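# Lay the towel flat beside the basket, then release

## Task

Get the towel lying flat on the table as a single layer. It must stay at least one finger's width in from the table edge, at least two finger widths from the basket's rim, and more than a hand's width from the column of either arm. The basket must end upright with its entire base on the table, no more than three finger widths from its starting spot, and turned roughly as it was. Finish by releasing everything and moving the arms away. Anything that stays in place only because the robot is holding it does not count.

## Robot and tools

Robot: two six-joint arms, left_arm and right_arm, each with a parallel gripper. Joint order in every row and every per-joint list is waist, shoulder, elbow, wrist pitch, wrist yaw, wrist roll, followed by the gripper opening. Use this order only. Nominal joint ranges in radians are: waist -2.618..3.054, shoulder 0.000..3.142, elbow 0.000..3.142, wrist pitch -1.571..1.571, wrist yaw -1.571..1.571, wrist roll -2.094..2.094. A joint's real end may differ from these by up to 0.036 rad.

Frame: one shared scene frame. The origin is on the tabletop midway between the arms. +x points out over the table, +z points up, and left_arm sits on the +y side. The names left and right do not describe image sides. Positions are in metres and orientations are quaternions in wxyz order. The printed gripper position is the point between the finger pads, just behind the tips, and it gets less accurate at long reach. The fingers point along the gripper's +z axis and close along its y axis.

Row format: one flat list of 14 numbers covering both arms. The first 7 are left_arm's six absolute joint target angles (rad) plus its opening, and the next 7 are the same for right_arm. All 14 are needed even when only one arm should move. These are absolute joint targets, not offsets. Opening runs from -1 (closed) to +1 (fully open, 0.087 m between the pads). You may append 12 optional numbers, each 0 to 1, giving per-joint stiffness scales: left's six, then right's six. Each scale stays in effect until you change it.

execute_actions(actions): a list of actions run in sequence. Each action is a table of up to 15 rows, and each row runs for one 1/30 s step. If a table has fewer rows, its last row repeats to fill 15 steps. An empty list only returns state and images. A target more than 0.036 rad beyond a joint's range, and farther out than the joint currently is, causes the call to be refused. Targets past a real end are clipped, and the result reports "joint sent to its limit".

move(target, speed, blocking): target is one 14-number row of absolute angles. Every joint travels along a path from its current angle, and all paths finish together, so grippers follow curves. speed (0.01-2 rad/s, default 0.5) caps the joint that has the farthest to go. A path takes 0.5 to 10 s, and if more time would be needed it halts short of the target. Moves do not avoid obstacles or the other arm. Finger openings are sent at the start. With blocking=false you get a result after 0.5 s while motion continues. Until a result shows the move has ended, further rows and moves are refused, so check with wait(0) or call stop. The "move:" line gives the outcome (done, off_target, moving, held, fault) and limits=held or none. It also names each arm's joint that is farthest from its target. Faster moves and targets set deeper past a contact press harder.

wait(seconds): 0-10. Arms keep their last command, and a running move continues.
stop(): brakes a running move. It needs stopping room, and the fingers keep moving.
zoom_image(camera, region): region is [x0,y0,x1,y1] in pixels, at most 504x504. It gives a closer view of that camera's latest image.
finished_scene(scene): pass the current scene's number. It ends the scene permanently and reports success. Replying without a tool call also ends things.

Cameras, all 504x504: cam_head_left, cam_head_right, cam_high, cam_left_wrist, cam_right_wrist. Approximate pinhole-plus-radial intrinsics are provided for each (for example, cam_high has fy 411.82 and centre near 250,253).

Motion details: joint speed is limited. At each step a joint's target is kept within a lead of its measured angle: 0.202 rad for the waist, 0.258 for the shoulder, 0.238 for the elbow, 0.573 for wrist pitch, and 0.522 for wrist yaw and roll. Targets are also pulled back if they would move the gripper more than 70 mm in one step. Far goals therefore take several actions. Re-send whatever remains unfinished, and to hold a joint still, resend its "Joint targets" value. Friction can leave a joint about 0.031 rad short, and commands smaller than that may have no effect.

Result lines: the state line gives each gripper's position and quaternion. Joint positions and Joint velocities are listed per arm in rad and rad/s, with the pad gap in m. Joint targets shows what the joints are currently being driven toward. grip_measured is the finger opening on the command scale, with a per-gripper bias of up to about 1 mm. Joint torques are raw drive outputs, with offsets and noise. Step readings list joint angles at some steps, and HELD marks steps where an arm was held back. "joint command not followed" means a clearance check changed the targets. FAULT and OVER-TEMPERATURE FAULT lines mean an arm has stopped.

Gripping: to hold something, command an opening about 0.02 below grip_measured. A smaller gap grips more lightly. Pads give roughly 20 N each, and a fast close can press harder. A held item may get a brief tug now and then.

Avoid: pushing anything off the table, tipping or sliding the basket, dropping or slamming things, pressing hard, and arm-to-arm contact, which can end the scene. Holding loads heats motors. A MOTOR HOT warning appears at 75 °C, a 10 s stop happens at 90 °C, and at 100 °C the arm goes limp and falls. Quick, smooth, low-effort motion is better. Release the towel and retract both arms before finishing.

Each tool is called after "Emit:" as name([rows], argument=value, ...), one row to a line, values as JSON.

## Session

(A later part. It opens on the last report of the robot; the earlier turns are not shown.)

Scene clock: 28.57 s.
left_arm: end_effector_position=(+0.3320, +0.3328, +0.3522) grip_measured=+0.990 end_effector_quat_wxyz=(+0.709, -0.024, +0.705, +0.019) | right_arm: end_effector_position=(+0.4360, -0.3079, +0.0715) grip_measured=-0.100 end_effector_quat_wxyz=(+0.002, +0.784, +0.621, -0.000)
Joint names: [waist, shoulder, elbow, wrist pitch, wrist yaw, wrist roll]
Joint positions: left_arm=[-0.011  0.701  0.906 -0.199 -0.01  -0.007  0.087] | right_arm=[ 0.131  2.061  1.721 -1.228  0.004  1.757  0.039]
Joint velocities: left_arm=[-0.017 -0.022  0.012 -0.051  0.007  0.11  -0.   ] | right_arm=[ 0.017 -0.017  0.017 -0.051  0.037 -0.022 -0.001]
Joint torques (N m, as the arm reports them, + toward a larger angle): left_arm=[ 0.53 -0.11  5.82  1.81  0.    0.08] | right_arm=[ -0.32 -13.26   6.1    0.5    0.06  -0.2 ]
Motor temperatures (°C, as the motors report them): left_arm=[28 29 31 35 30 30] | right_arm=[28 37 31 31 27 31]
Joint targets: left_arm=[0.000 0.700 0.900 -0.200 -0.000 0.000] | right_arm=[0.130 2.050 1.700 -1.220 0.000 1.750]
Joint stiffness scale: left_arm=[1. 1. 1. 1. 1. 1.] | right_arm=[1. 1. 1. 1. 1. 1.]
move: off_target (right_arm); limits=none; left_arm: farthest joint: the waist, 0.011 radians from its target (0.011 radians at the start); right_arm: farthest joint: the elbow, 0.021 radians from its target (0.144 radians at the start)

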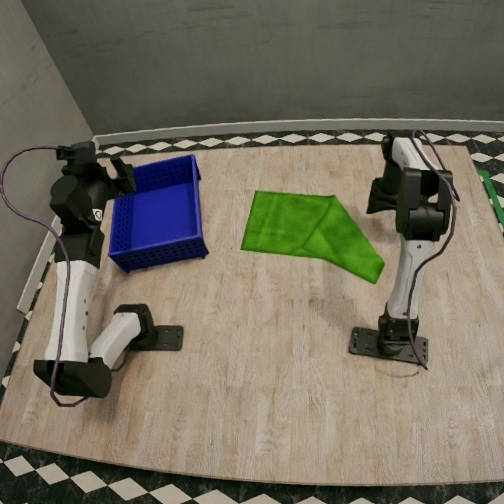

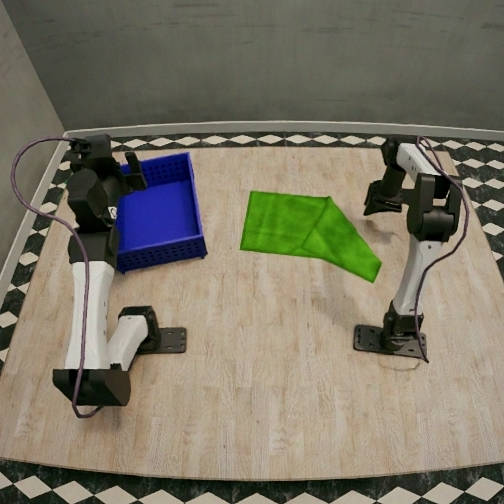

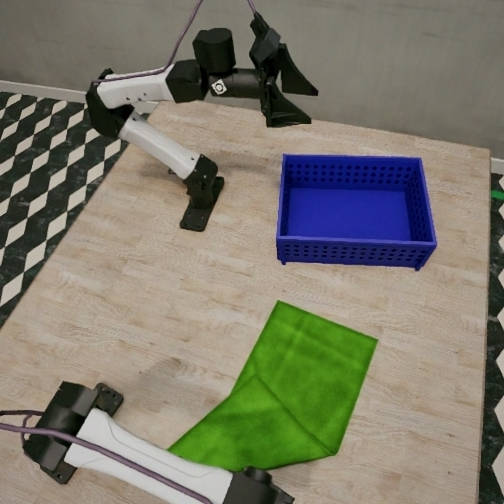

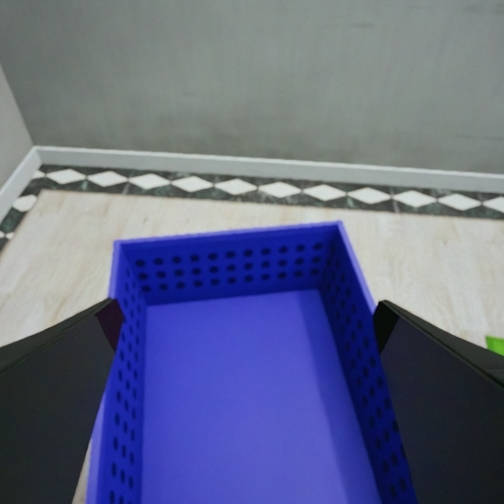

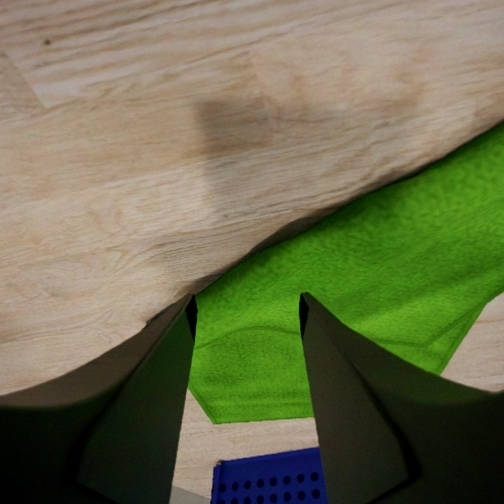

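Emit:
move(target=[0,0.7,0.9,-0.2,0,0,1,0.72,1.84,1.33,-1.057,0,-0.48,-0.1], speed=1.5)

Scene clock: 32.03 s.
left_arm: end_effector_position=(+0.3320, +0.3328, +0.3522) grip_measured=+0.990 end_effector_quat_wxyz=(+0.709, -0.024, +0.705, +0.019) | right_arm: end_effector_position=(+0.3010, -0.1931, +0.0524) grip_measured=-0.100 end_effector_quat_wxyz=(+0.004, -0.483, +0.876, -0.002)
Joint names: [waist, shoulder, elbow, wrist pitch, wrist yaw, wrist roll]
Joint positions: left_arm=[-0.011  0.701  0.906 -0.199 -0.01  -0.007  0.087] | right_arm=[ 0.71   1.853  1.352 -1.062  0.004 -0.473  0.039]
Joint velocities: left_arm=[ 0.012  0.007 -0.002 -0.081  0.007 -0.007 -0.001] | right_arm=[ 0.012  0.002  0.002 -0.066  0.051 -0.051 -0.   ]
Joint torques (N m, as the arm reports them, + toward a larger angle): left_arm=[ 0.54 -0.17  5.78  1.82 -0.01  0.11] | right_arm=[  0.66 -11.22   5.99   0.59  -0.03  -0.15]
Motor temperatures (°C, as the motors report them): left_arm=[28 29 31 35 30 30] | right_arm=[28 37 32 31 27 31]
Joint targets: left_arm=[-0.000 0.700 0.900 -0.200 0.000 -0.000] | right_arm=[0.720 1.840 1.330 -1.057 -0.000 -0.480]
Joint stiffness scale: left_arm=[1. 1. 1. 1. 1. 1.] | right_arm=[1. 1. 1. 1. 1. 1.]
move: off_target (right_arm); limits=none; left_arm: farthest joint: the waist, 0.011 radians from its target (0.011 radians at the start); right_arm: farthest joint: the elbow, 0.022 radians from its target (0.391 radians at the start)

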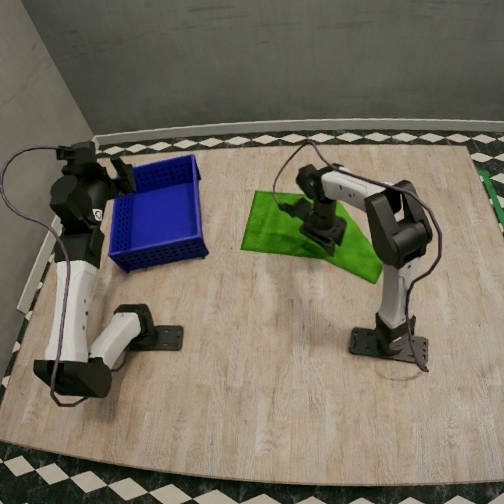

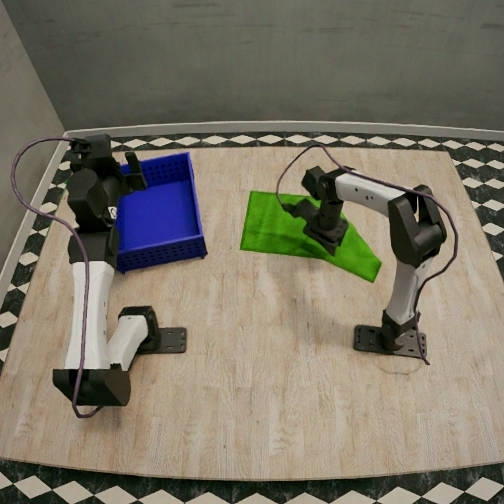

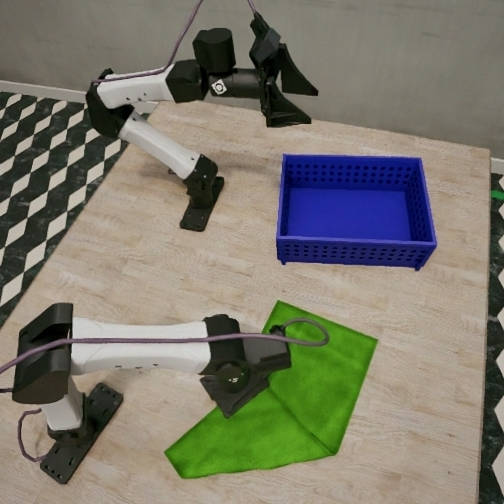

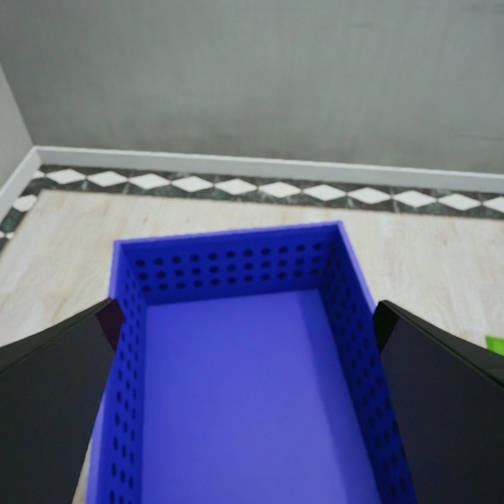

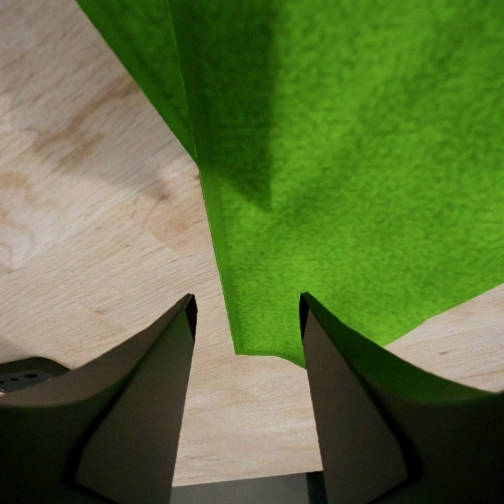

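Emit:
move(target=[0,0.7,0.9,-0.2,0,0,1,0.68,1.825,1.116,-0.865,0,-0.48,-0.1], speed=0.25)

Emit:
execute_actions([
  [[0,0.7,0.9,-0.2,0,0,1,0.68,1.825,1.116,-0.865,0,-0.48,-0.6]],
  [[0,0.7,0.9,-0.2,0,0,1,0.68,1.825,1.116,-0.865,0,-0.48,-1]],
])

Emit:
move(target=[0,0.7,0.9,-0.2,0,0,1,0.55,1.78,1.42,-1.21,0,-0.55,-1], speed=0.4)

Scene clock: 34.40 s.
left_arm: end_effector_position=(+0.3320, +0.3328, +0.3522) grip_measured=+0.990 end_effector_quat_wxyz=(+0.709, -0.024, +0.705, +0.019) | right_arm: end_effector_position=(+0.2817, -0.2097, +0.0105) grip_measured=-0.100 end_effector_quat_wxyz=(-0.001, -0.476, +0.879, -0.002)
Joint names: [waist, shoulder, elbow, wrist pitch, wrist yaw, wrist roll]
Joint positions: left_arm=[-0.011  0.701  0.906 -0.199 -0.01  -0.007  0.087] | right_arm=[ 0.694  1.829  1.143 -0.886  0.004 -0.474  0.039]
Joint velocities: left_arm=[ 0.022 -0.012 -0.007  0.022 -0.022 -0.051  0.   ] | right_arm=[-0.037 -0.007 -0.012  0.022 -0.037 -0.022  0.   ]
Joint torques (N m, as the arm reports them, + toward a larger angle): left_arm=[ 0.58 -0.17  5.7   1.79  0.    0.09] | right_arm=[-1.26 -9.89  5.05  0.77 -0.04 -0.16]
Motor temperatures (°C, as the motors report them): left_arm=[28 29 31 35 30 30] | right_arm=[28 38 32 31 27 31]
Joint targets: left_arm=[0.000 0.700 0.900 -0.200 0.000 0.000] | right_arm=[0.680 1.825 1.116 -0.865 -0.000 -0.480]
Joint stiffness scale: left_arm=[1. 1. 1. 1. 1. 1.] | right_arm=[1. 1. 1. 1. 1. 1.]
move: off_target (right_arm); limits=none; left_arm: farthest joint: the waist, 0.011 radians from its target (0.011 radians at the start); right_arm: farthest joint: the elbow, 0.027 radians from its target (0.236 radians at the start)

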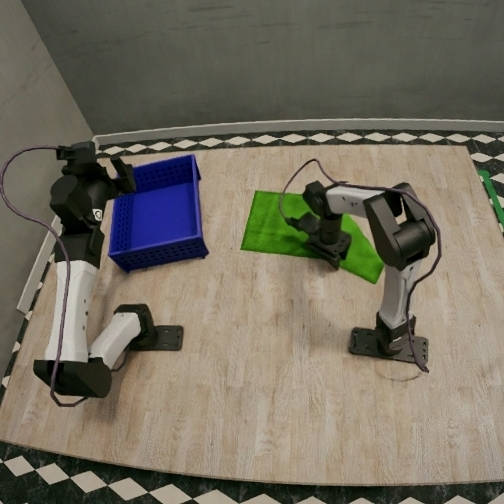

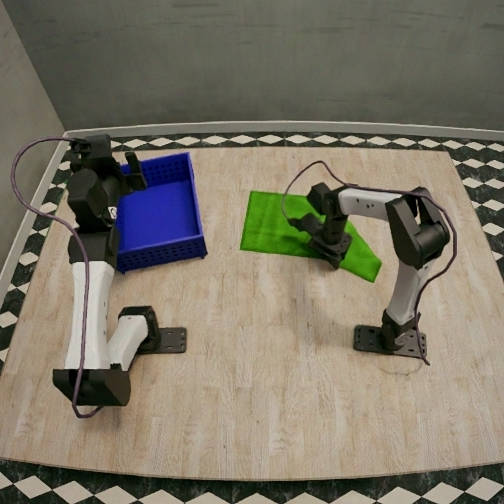

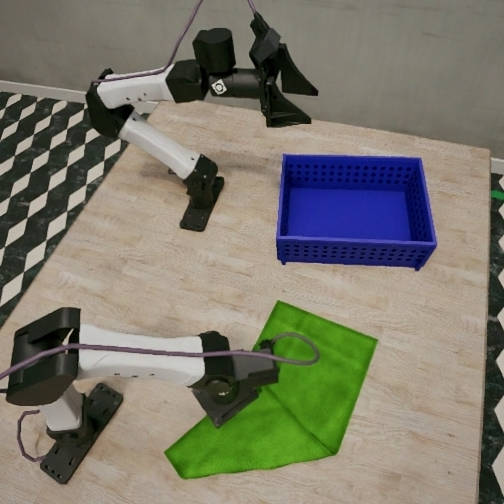

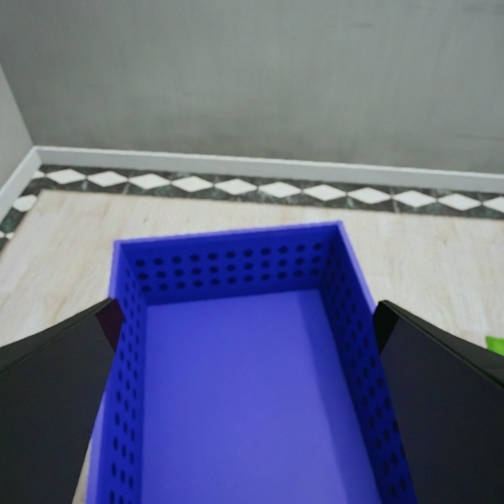

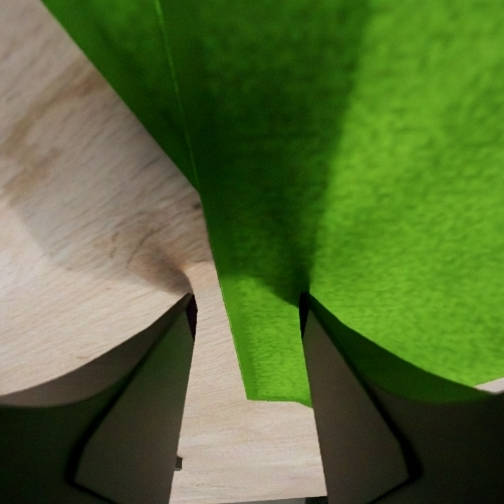

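Scene clock: 35.40 s.
left_arm: end_effector_position=(+0.3320, +0.3328, +0.3522) grip_measured=+0.990 end_effector_quat_wxyz=(+0.709, -0.024, +0.705, +0.019) | right_arm: end_effector_position=(+0.2848, -0.2102, +0.0102) grip_measured=-0.993 end_effector_quat_wxyz=(+0.004, -0.476, +0.879, -0.004)
Joint names: [waist, shoulder, elbow, wrist pitch, wrist yaw, wrist roll]
Joint positions: left_arm=[-0.011  0.701  0.906 -0.199 -0.01  -0.007  0.087] | right_arm=[ 0.691  1.829  1.143 -0.877  0.008 -0.477  0.   ]
Joint velocities: left_arm=[-0.012 -0.007  0.002  0.037 -0.022 -0.007 -0.001] | right_arm=[-0.007  0.002  0.007 -0.066 -0.051 -0.051  0.001]
Joint torques (N m, as the arm reports them, + toward a larger angle): left_arm=[ 0.57 -0.12  5.78  1.8  -0.01  0.09] | right_arm=[-0.97 -9.93  5.08  0.67 -0.08 -0.12]
Motor temperatures (°C, as the motors report them): left_arm=[28 29 31 35 30 30] | right_arm=[28 38 32 31 27 31]
Joint targets: left_arm=[0.000 0.700 0.900 -0.200 0.000 -0.000] | right_arm=[0.680 1.825 1.116 -0.865 -0.000 -0.480]
Joint stiffness scale: left_arm=[1. 1. 1. 1. 1. 1.] | right_arm=[1. 1. 1. 1. 1. 1.]
Step readings (joint positions; steps 1 to 15: 1st action; 16 to 30: 2nd action):
0: left_arm=[-0.011 0.701 0.906 -0.199 -0.010 -0.007] | right_arm=[0.694 1.829 1.143 -0.886 0.004 -0.474]
1: left_arm=[-0.011 0.701 0.906 -0.199 -0.010 -0.007] | right_arm=[0.694 1.829 1.143 -0.885 0.005 -0.474]
2: left_arm=[-0.011 0.701 0.906 -0.199 -0.010 -0.007] | right_arm=[0.693 1.829 1.143 -0.882 0.006 -0.474]
4: left_arm=[-0.011 0.701 0.906 -0.199 -0.010 -0.007] | right_arm=[0.691 1.829 1.143 -0.880 0.007 -0.475]
8: left_arm=[-0.011 0.701 0.906 -0.199 -0.010 -0.007] | right_arm=[0.691 1.829 1.143 -0.880 0.007 -0.475]
15: left_arm=[-0.011 0.701 0.906 -0.199 -0.010 -0.007] | right_arm=[0.691 1.829 1.143 -0.880 0.007 -0.475]
16: left_arm=[-0.011 0.701 0.906 -0.199 -0.010 -0.007] | right_arm=[0.691 1.829 1.143 -0.879 0.008 -0.476]
17: left_arm=[-0.011 0.701 0.906 -0.199 -0.010 -0.007] | right_arm=[0.691 1.829 1.143 -0.878 0.008 -0.476]
19: left_arm=[-0.011 0.701 0.906 -0.199 -0.010 -0.007] | right_arm=[0.691 1.829 1.143 -0.877 0.008 -0.476]
23: left_arm=[-0.011 0.701 0.906 -0.199 -0.010 -0.007] | right_arm=[0.691 1.829 1.143 -0.877 0.008 -0.477]
30: Joint positions above

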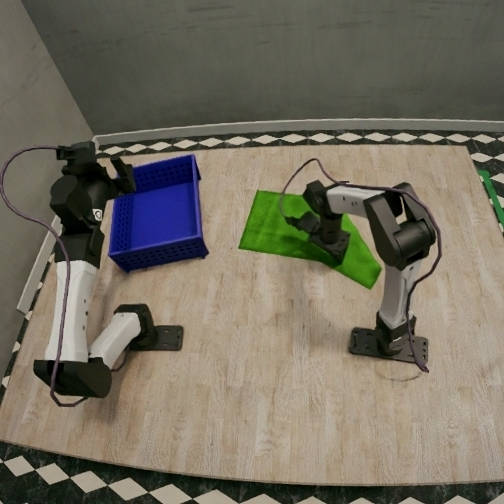

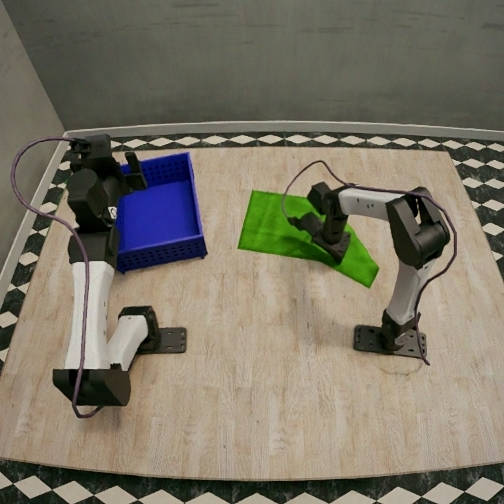

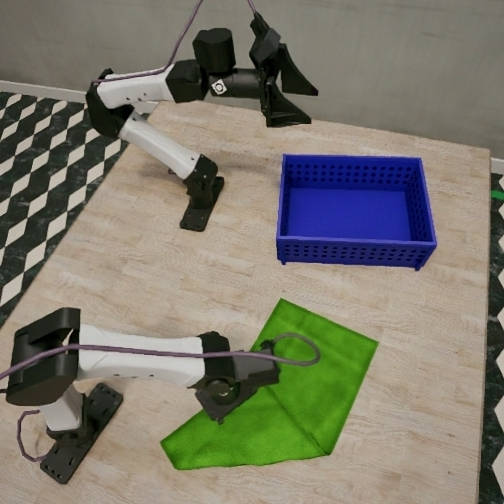

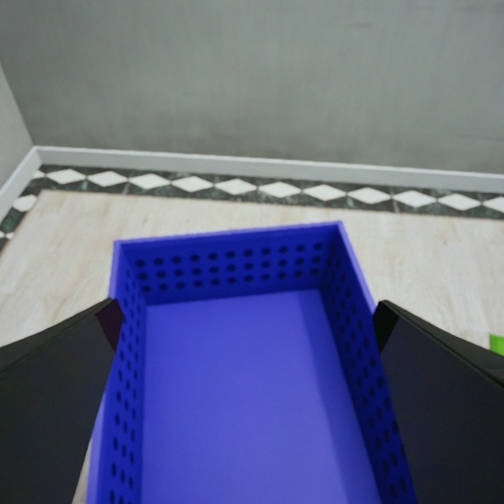

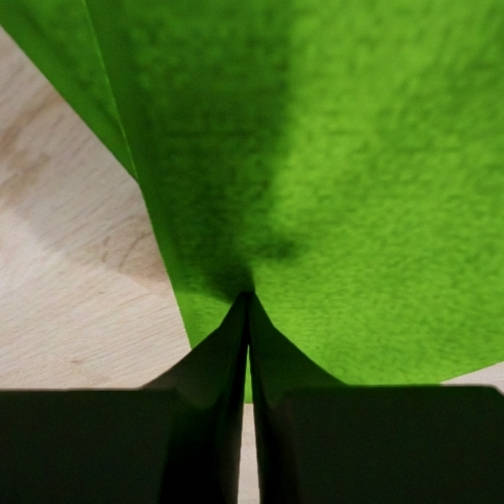

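Scene clock: 36.97 s.
left_arm: end_effector_position=(+0.3320, +0.3328, +0.3522) grip_measured=+0.990 end_effector_quat_wxyz=(+0.709, -0.024, +0.705, +0.019) | right_arm: end_effector_position=(+0.3086, -0.2427, +0.0879) grip_measured=-0.994 end_effector_quat_wxyz=(-0.002, -0.448, +0.894, -0.004)
Joint names: [waist, shoulder, elbow, wrist pitch, wrist yaw, wrist roll]
Joint positions: left_arm=[-0.011  0.701  0.906 -0.199 -0.01  -0.007  0.087] | right_arm=[ 0.56   1.787  1.411 -1.198  0.009 -0.543  0.   ]
Joint velocities: left_arm=[ 0.002 -0.012 -0.007  0.051  0.037 -0.007  0.   ] | right_arm=[ 0.022 -0.002  0.017  0.007  0.007 -0.022  0.001]
Joint torques (N m, as the arm reports them, + toward a larger angle): left_arm=[ 0.6  -0.16  5.78  1.81 -0.02  0.09] | right_arm=[ -0.96 -10.25   8.91   0.37  -0.09  -0.13]
Motor temperatures (°C, as the motors report them): left_arm=[28 29 31 35 30 30] | right_arm=[28 38 32 31 27 31]
Joint targets: left_arm=[-0.000 0.700 0.900 -0.200 -0.000 -0.000] | right_arm=[0.550 1.780 1.420 -1.210 -0.000 -0.550]
Joint stiffness scale: left_arm=[1. 1. 1. 1. 1. 1.] | right_arm=[1. 1. 1. 1. 1. 1.]
move: done; limits=none; left_arm: farthest joint: the waist, 0.011 radians from its target (0.011 radians at the start); right_arm: farthest joint: the wrist pitch, 0.012 radians from its target (0.333 radians at the start)

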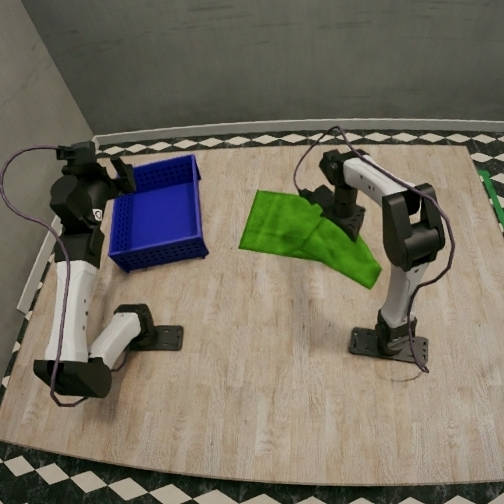

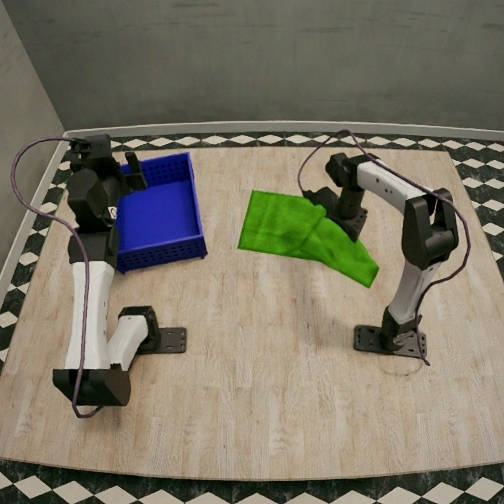

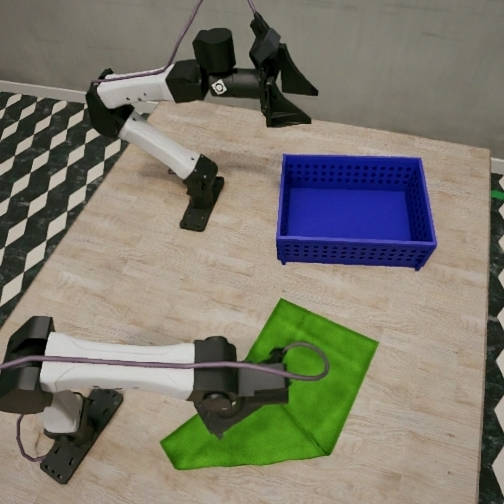

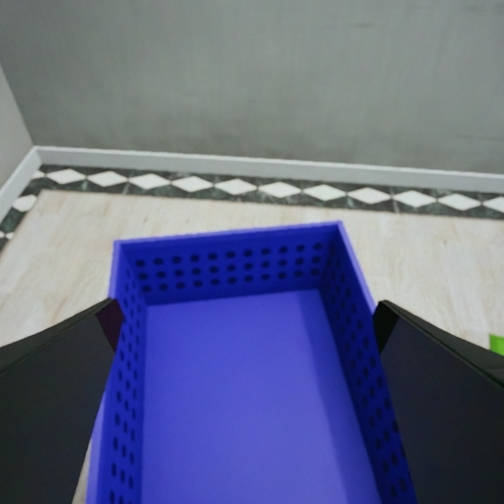

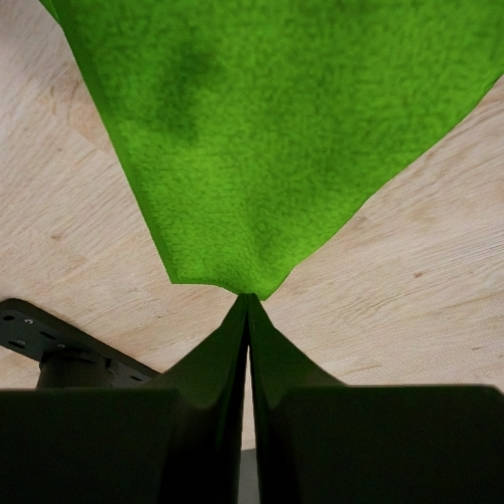

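Emit:
move(target=[0,0.7,0.9,-0.2,0,0,1,0.92,1.76,1.15,-0.96,0.25,-0.27,-0.1], speed=0.6)

Scene clock: 39.00 s.
left_arm: end_effector_position=(+0.3320, +0.3328, +0.3522) grip_measured=+0.990 end_effector_quat_wxyz=(+0.709, -0.024, +0.705, +0.019) | right_arm: end_effector_position=(+0.2652, -0.1881, +0.0397) grip_measured=-0.100 end_effector_quat_wxyz=(+0.027, -0.483, +0.867, -0.116)
Joint names: [waist, shoulder, elbow, wrist pitch, wrist yaw, wrist roll]
Joint positions: left_arm=[-0.011  0.701  0.906 -0.199 -0.01  -0.007  0.087] | right_arm=[ 0.915  1.776  1.169 -0.965  0.239 -0.277  0.039]
Joint velocities: left_arm=[-0.002  0.007  0.002 -0.051  0.007  0.007 -0.001] | right_arm=[-0.002 -0.012  0.032  0.037  0.066  0.007 -0.   ]
Joint torques (N m, as the arm reports them, + toward a larger angle): left_arm=[ 0.57 -0.11  5.72  1.8  -0.01  0.11] | right_arm=[  0.34 -10.5    5.94   0.57   0.22  -0.02]
Motor temperatures (°C, as the motors report them): left_arm=[28 29 31 36 30 30] | right_arm=[28 38 32 31 27 31]
Joint targets: left_arm=[-0.000 0.700 0.900 -0.200 0.000 0.000] | right_arm=[0.920 1.760 1.150 -0.960 0.250 -0.270]
Joint stiffness scale: left_arm=[1. 1. 1. 1. 1. 1.] | right_arm=[1. 1. 1. 1. 1. 1.]
move: done; limits=none; left_arm: farthest joint: the waist, 0.011 radians from its target (0.011 radians at the start); right_arm: farthest joint: the elbow, 0.019 radians from its target (0.261 radians at the start)

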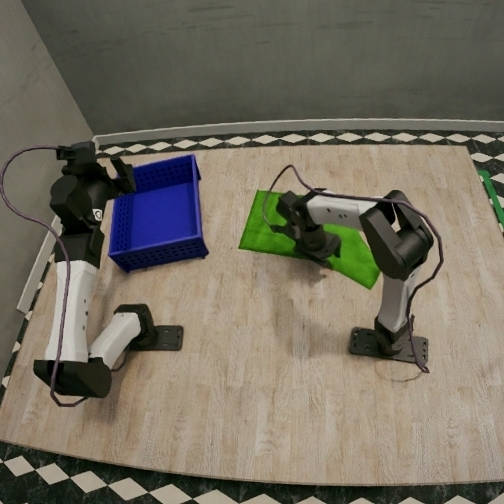

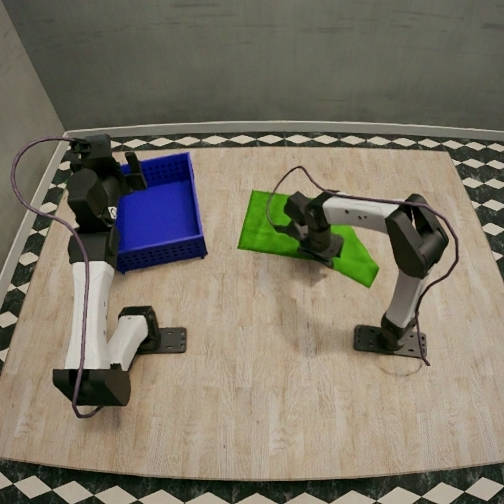

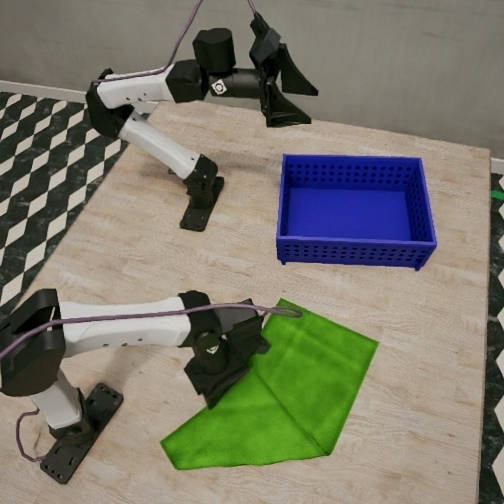

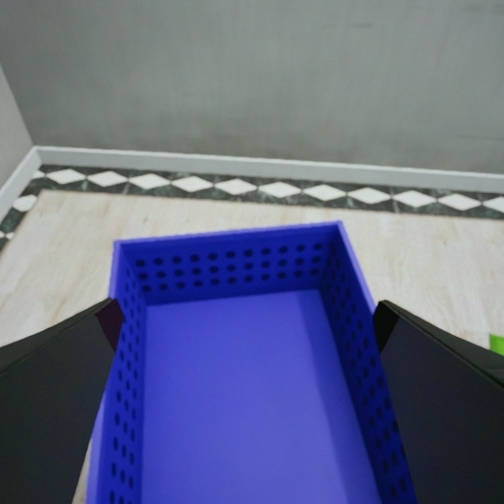

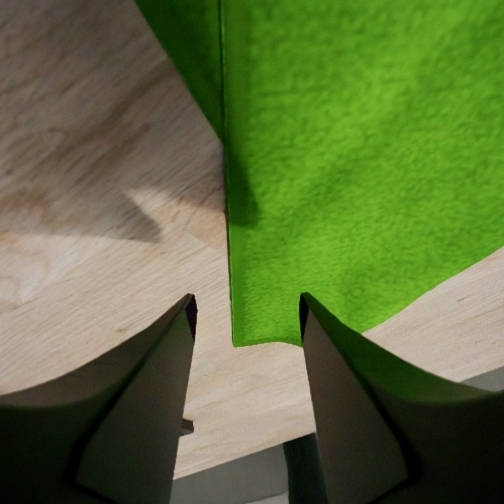

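Emit:
move(target=[0,0.7,0.9,-0.2,0,0,1,0.855,1.80,1.0,-0.81,0.25,-0.27,-0.2], speed=0.2)

Emit:
execute_actions([
  [[0,0.7,0.9,-0.2,0,0,1,0.855,1.81,0.99,-0.81,0.25,-0.27,-0.45]],
  [[0,0.7,0.9,-0.2,0,0,1,0.855,1.81,0.985,-0.81,0.25,-0.27,-0.7]],
  [[0,0.7,0.9,-0.2,0,0,1,0.855,1.81,0.985,-0.81,0.25,-0.27,-1]],
])

Scene clock: 40.90 s.
left_arm: end_effector_position=(+0.3320, +0.3328, +0.3522) grip_measured=+0.990 end_effector_quat_wxyz=(+0.709, -0.024, +0.705, +0.019) | right_arm: end_effector_position=(+0.2589, -0.2073, +0.0110) grip_measured=-0.200 end_effector_quat_wxyz=(+0.020, -0.465, +0.877, -0.118)
Joint names: [waist, shoulder, elbow, wrist pitch, wrist yaw, wrist roll]
Joint positions: left_arm=[-0.011  0.701  0.906 -0.199 -0.01  -0.007  0.087] | right_arm=[ 0.875  1.776  1.042 -0.847  0.24  -0.274  0.035]
Joint velocities: left_arm=[-0.012  0.002  0.012 -0.022 -0.051 -0.11  -0.001] | right_arm=[-0.002 -0.017  0.017  0.007 -0.037  0.022  0.   ]
Joint torques (N m, as the arm reports them, + toward a larger angle): left_arm=[ 0.57 -0.17  5.76  1.8  -0.02  0.09] | right_arm=[-1.77 -6.91  3.56  0.95  0.23 -0.04]
Motor temperatures (°C, as the motors report them): left_arm=[28 29 31 36 30 30] | right_arm=[28 38 32 31 27 31]
Joint targets: left_arm=[0.000 0.700 0.900 -0.200 -0.000 -0.000] | right_arm=[0.855 1.800 1.000 -0.810 0.250 -0.270]
Joint stiffness scale: left_arm=[1. 1. 1. 1. 1. 1.] | right_arm=[1. 1. 1. 1. 1. 1.]
move: off_target (right_arm); limits=none; left_arm: farthest joint: the waist, 0.011 radians from its target (0.011 radians at the start); right_arm: farthest joint: the elbow, 0.042 radians from its target (0.169 radians at the start)

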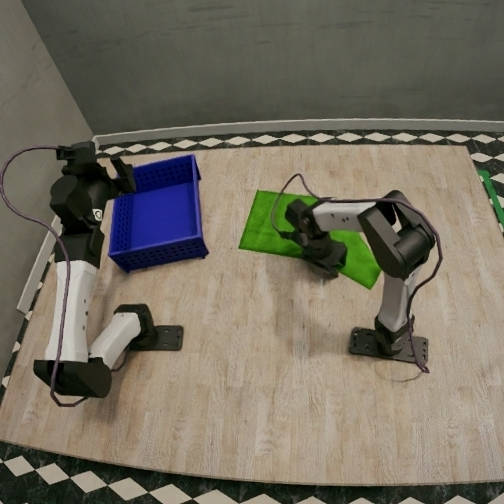

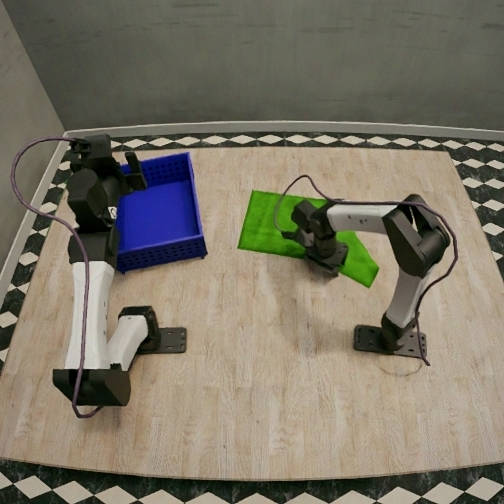

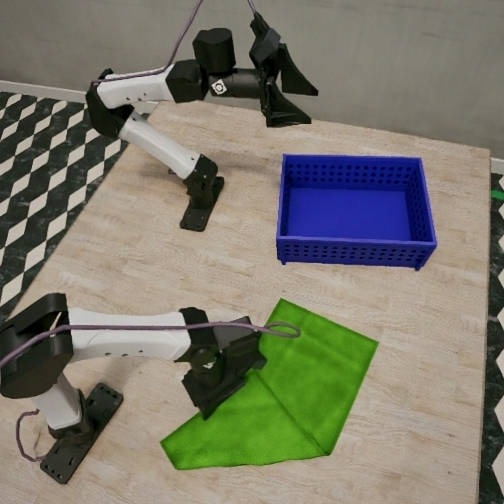

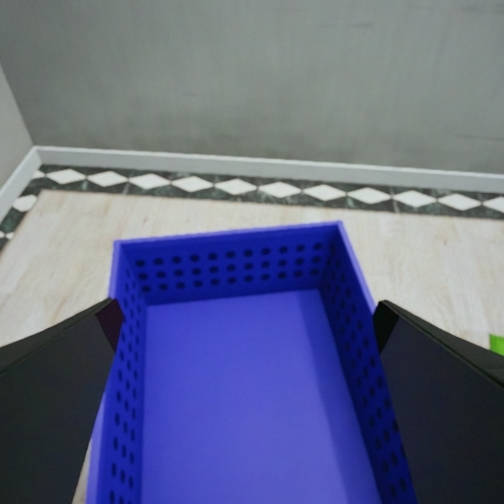

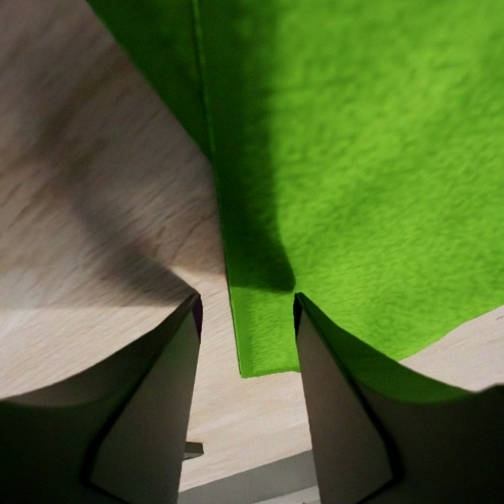

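Scene clock: 42.40 s.
left_arm: end_effector_position=(+0.3320, +0.3328, +0.3522) grip_measured=+0.990 end_effector_quat_wxyz=(+0.709, -0.024, +0.705, +0.019) | right_arm: end_effector_position=(+0.2556, -0.2087, +0.0079) grip_measured=-0.993 end_effector_quat_wxyz=(+0.018, -0.461, +0.880, -0.117)
Joint names: [waist, shoulder, elbow, wrist pitch, wrist yaw, wrist roll]
Joint positions: left_arm=[-0.011  0.701  0.906 -0.199 -0.01  -0.007  0.087] | right_arm=[ 0.875  1.776  1.029 -0.839  0.237 -0.263  0.   ]
Joint velocities: left_arm=[ 0.012 -0.007  0.017 -0.037 -0.037  0.066  0.001] | right_arm=[-0.007  0.017 -0.002  0.037 -0.007  0.037  0.   ]
Joint torques (N m, as the arm reports them, + toward a larger angle): left_arm=[ 0.54 -0.16  5.88  1.8  -0.01  0.11] | right_arm=[-1.74 -6.02  3.34  0.85  0.26 -0.15]
Motor temperatures (°C, as the motors report them): left_arm=[28 29 31 36 30 30] | right_arm=[28 38 32 31 27 31]
Joint targets: left_arm=[0.000 0.700 0.900 -0.200 -0.000 0.000] | right_arm=[0.855 1.810 0.985 -0.810 0.250 -0.270]
Joint stiffness scale: left_arm=[1. 1. 1. 1. 1. 1.] | right_arm=[1. 1. 1. 1. 1. 1.]
Step readings (joint positions; steps 1 to 15: 1st action; 16 to 30: 2nd action; 31 to 45: 3rd action):
0: left_arm=[-0.011 0.701 0.906 -0.199 -0.010 -0.007] | right_arm=[0.875 1.776 1.042 -0.847 0.240 -0.274]
1: left_arm=[-0.011 0.701 0.906 -0.199 -0.010 -0.007] | right_arm=[0.875 1.776 1.039 -0.845 0.238 -0.273]
2: left_arm=[-0.011 0.701 0.906 -0.199 -0.010 -0.007] | right_arm=[0.875 1.776 1.037 -0.843 0.233 -0.271]
4: left_arm=[-0.011 0.701 0.906 -0.199 -0.010 -0.007] | right_arm=[0.875 1.776 1.037 -0.844 0.229 -0.269]
8: left_arm=[-0.011 0.701 0.906 -0.199 -0.010 -0.007] | right_arm=[0.875 1.776 1.037 -0.844 0.228 -0.269]
15: left_arm=[-0.011 0.701 0.906 -0.199 -0.010 -0.007] | right_arm=[0.875 1.776 1.037 -0.844 0.228 -0.268]
16: left_arm=[-0.011 0.701 0.906 -0.199 -0.010 -0.007] | right_arm=[0.875 1.776 1.036 -0.844 0.226 -0.268]
17: left_arm=[-0.011 0.701 0.906 -0.199 -0.010 -0.007] | right_arm=[0.875 1.776 1.034 -0.843 0.220 -0.266]
19: left_arm=[-0.011 0.701 0.906 -0.199 -0.010 -0.007] | right_arm=[0.875 1.776 1.034 -0.843 0.217 -0.264]
23: left_arm=[-0.011 0.701 0.906 -0.199 -0.010 -0.007] | right_arm=[0.875 1.776 1.034 -0.843 0.216 -0.264]
30: left_arm=[-0.011 0.701 0.906 -0.199 -0.010 -0.007] | right_arm=[0.875 1.776 1.034 -0.843 0.216 -0.264]
31: left_arm=[-0.011 0.701 0.906 -0.199 -0.010 -0.007] | right_arm=[0.875 1.776 1.033 -0.843 0.214 -0.263]
32: left_arm=[-0.011 0.701 0.906 -0.199 -0.010 -0.007] | right_arm=[0.875 1.776 1.031 -0.842 0.218 -0.263]
34: left_arm=[-0.011 0.701 0.906 -0.199 -0.010 -0.007] | right_arm=[0.875 1.776 1.031 -0.841 0.225 -0.263]
38: left_arm=[-0.011 0.701 0.906 -0.199 -0.010 -0.007] | right_arm=[0.875 1.776 1.029 -0.840 0.233 -0.263]
45: Joint positions above

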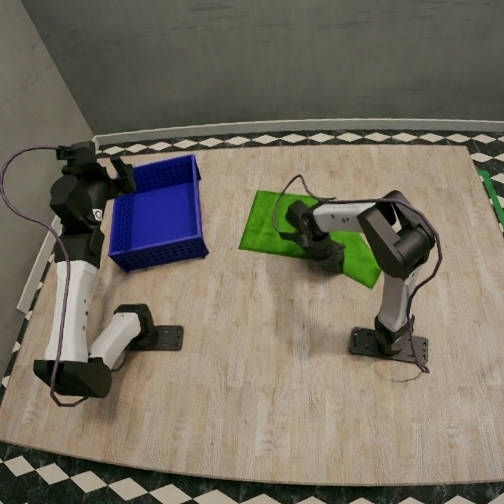

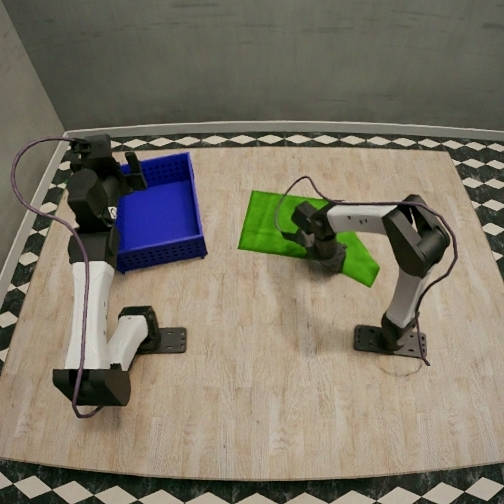

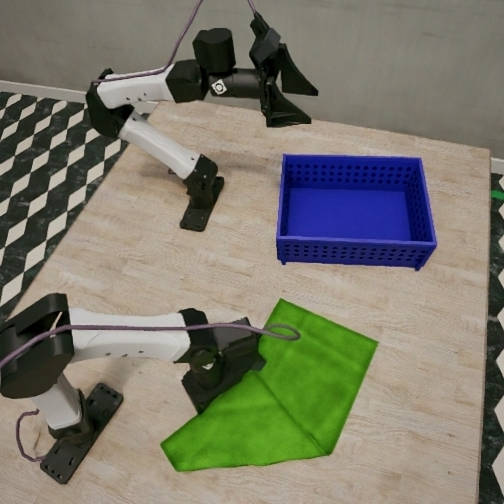

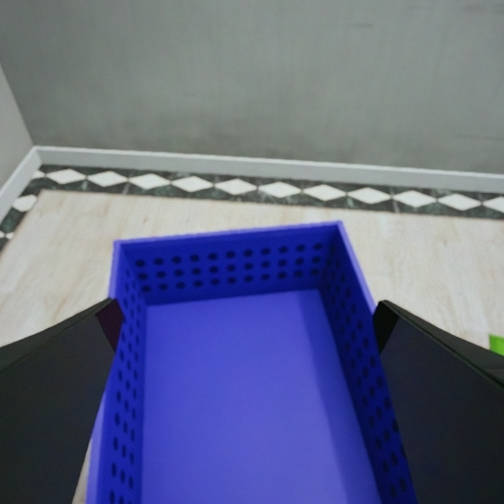

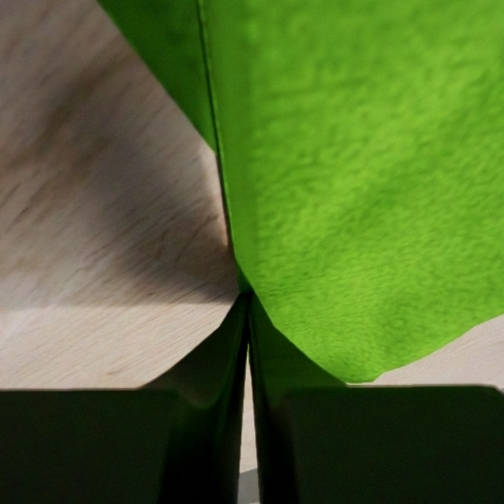

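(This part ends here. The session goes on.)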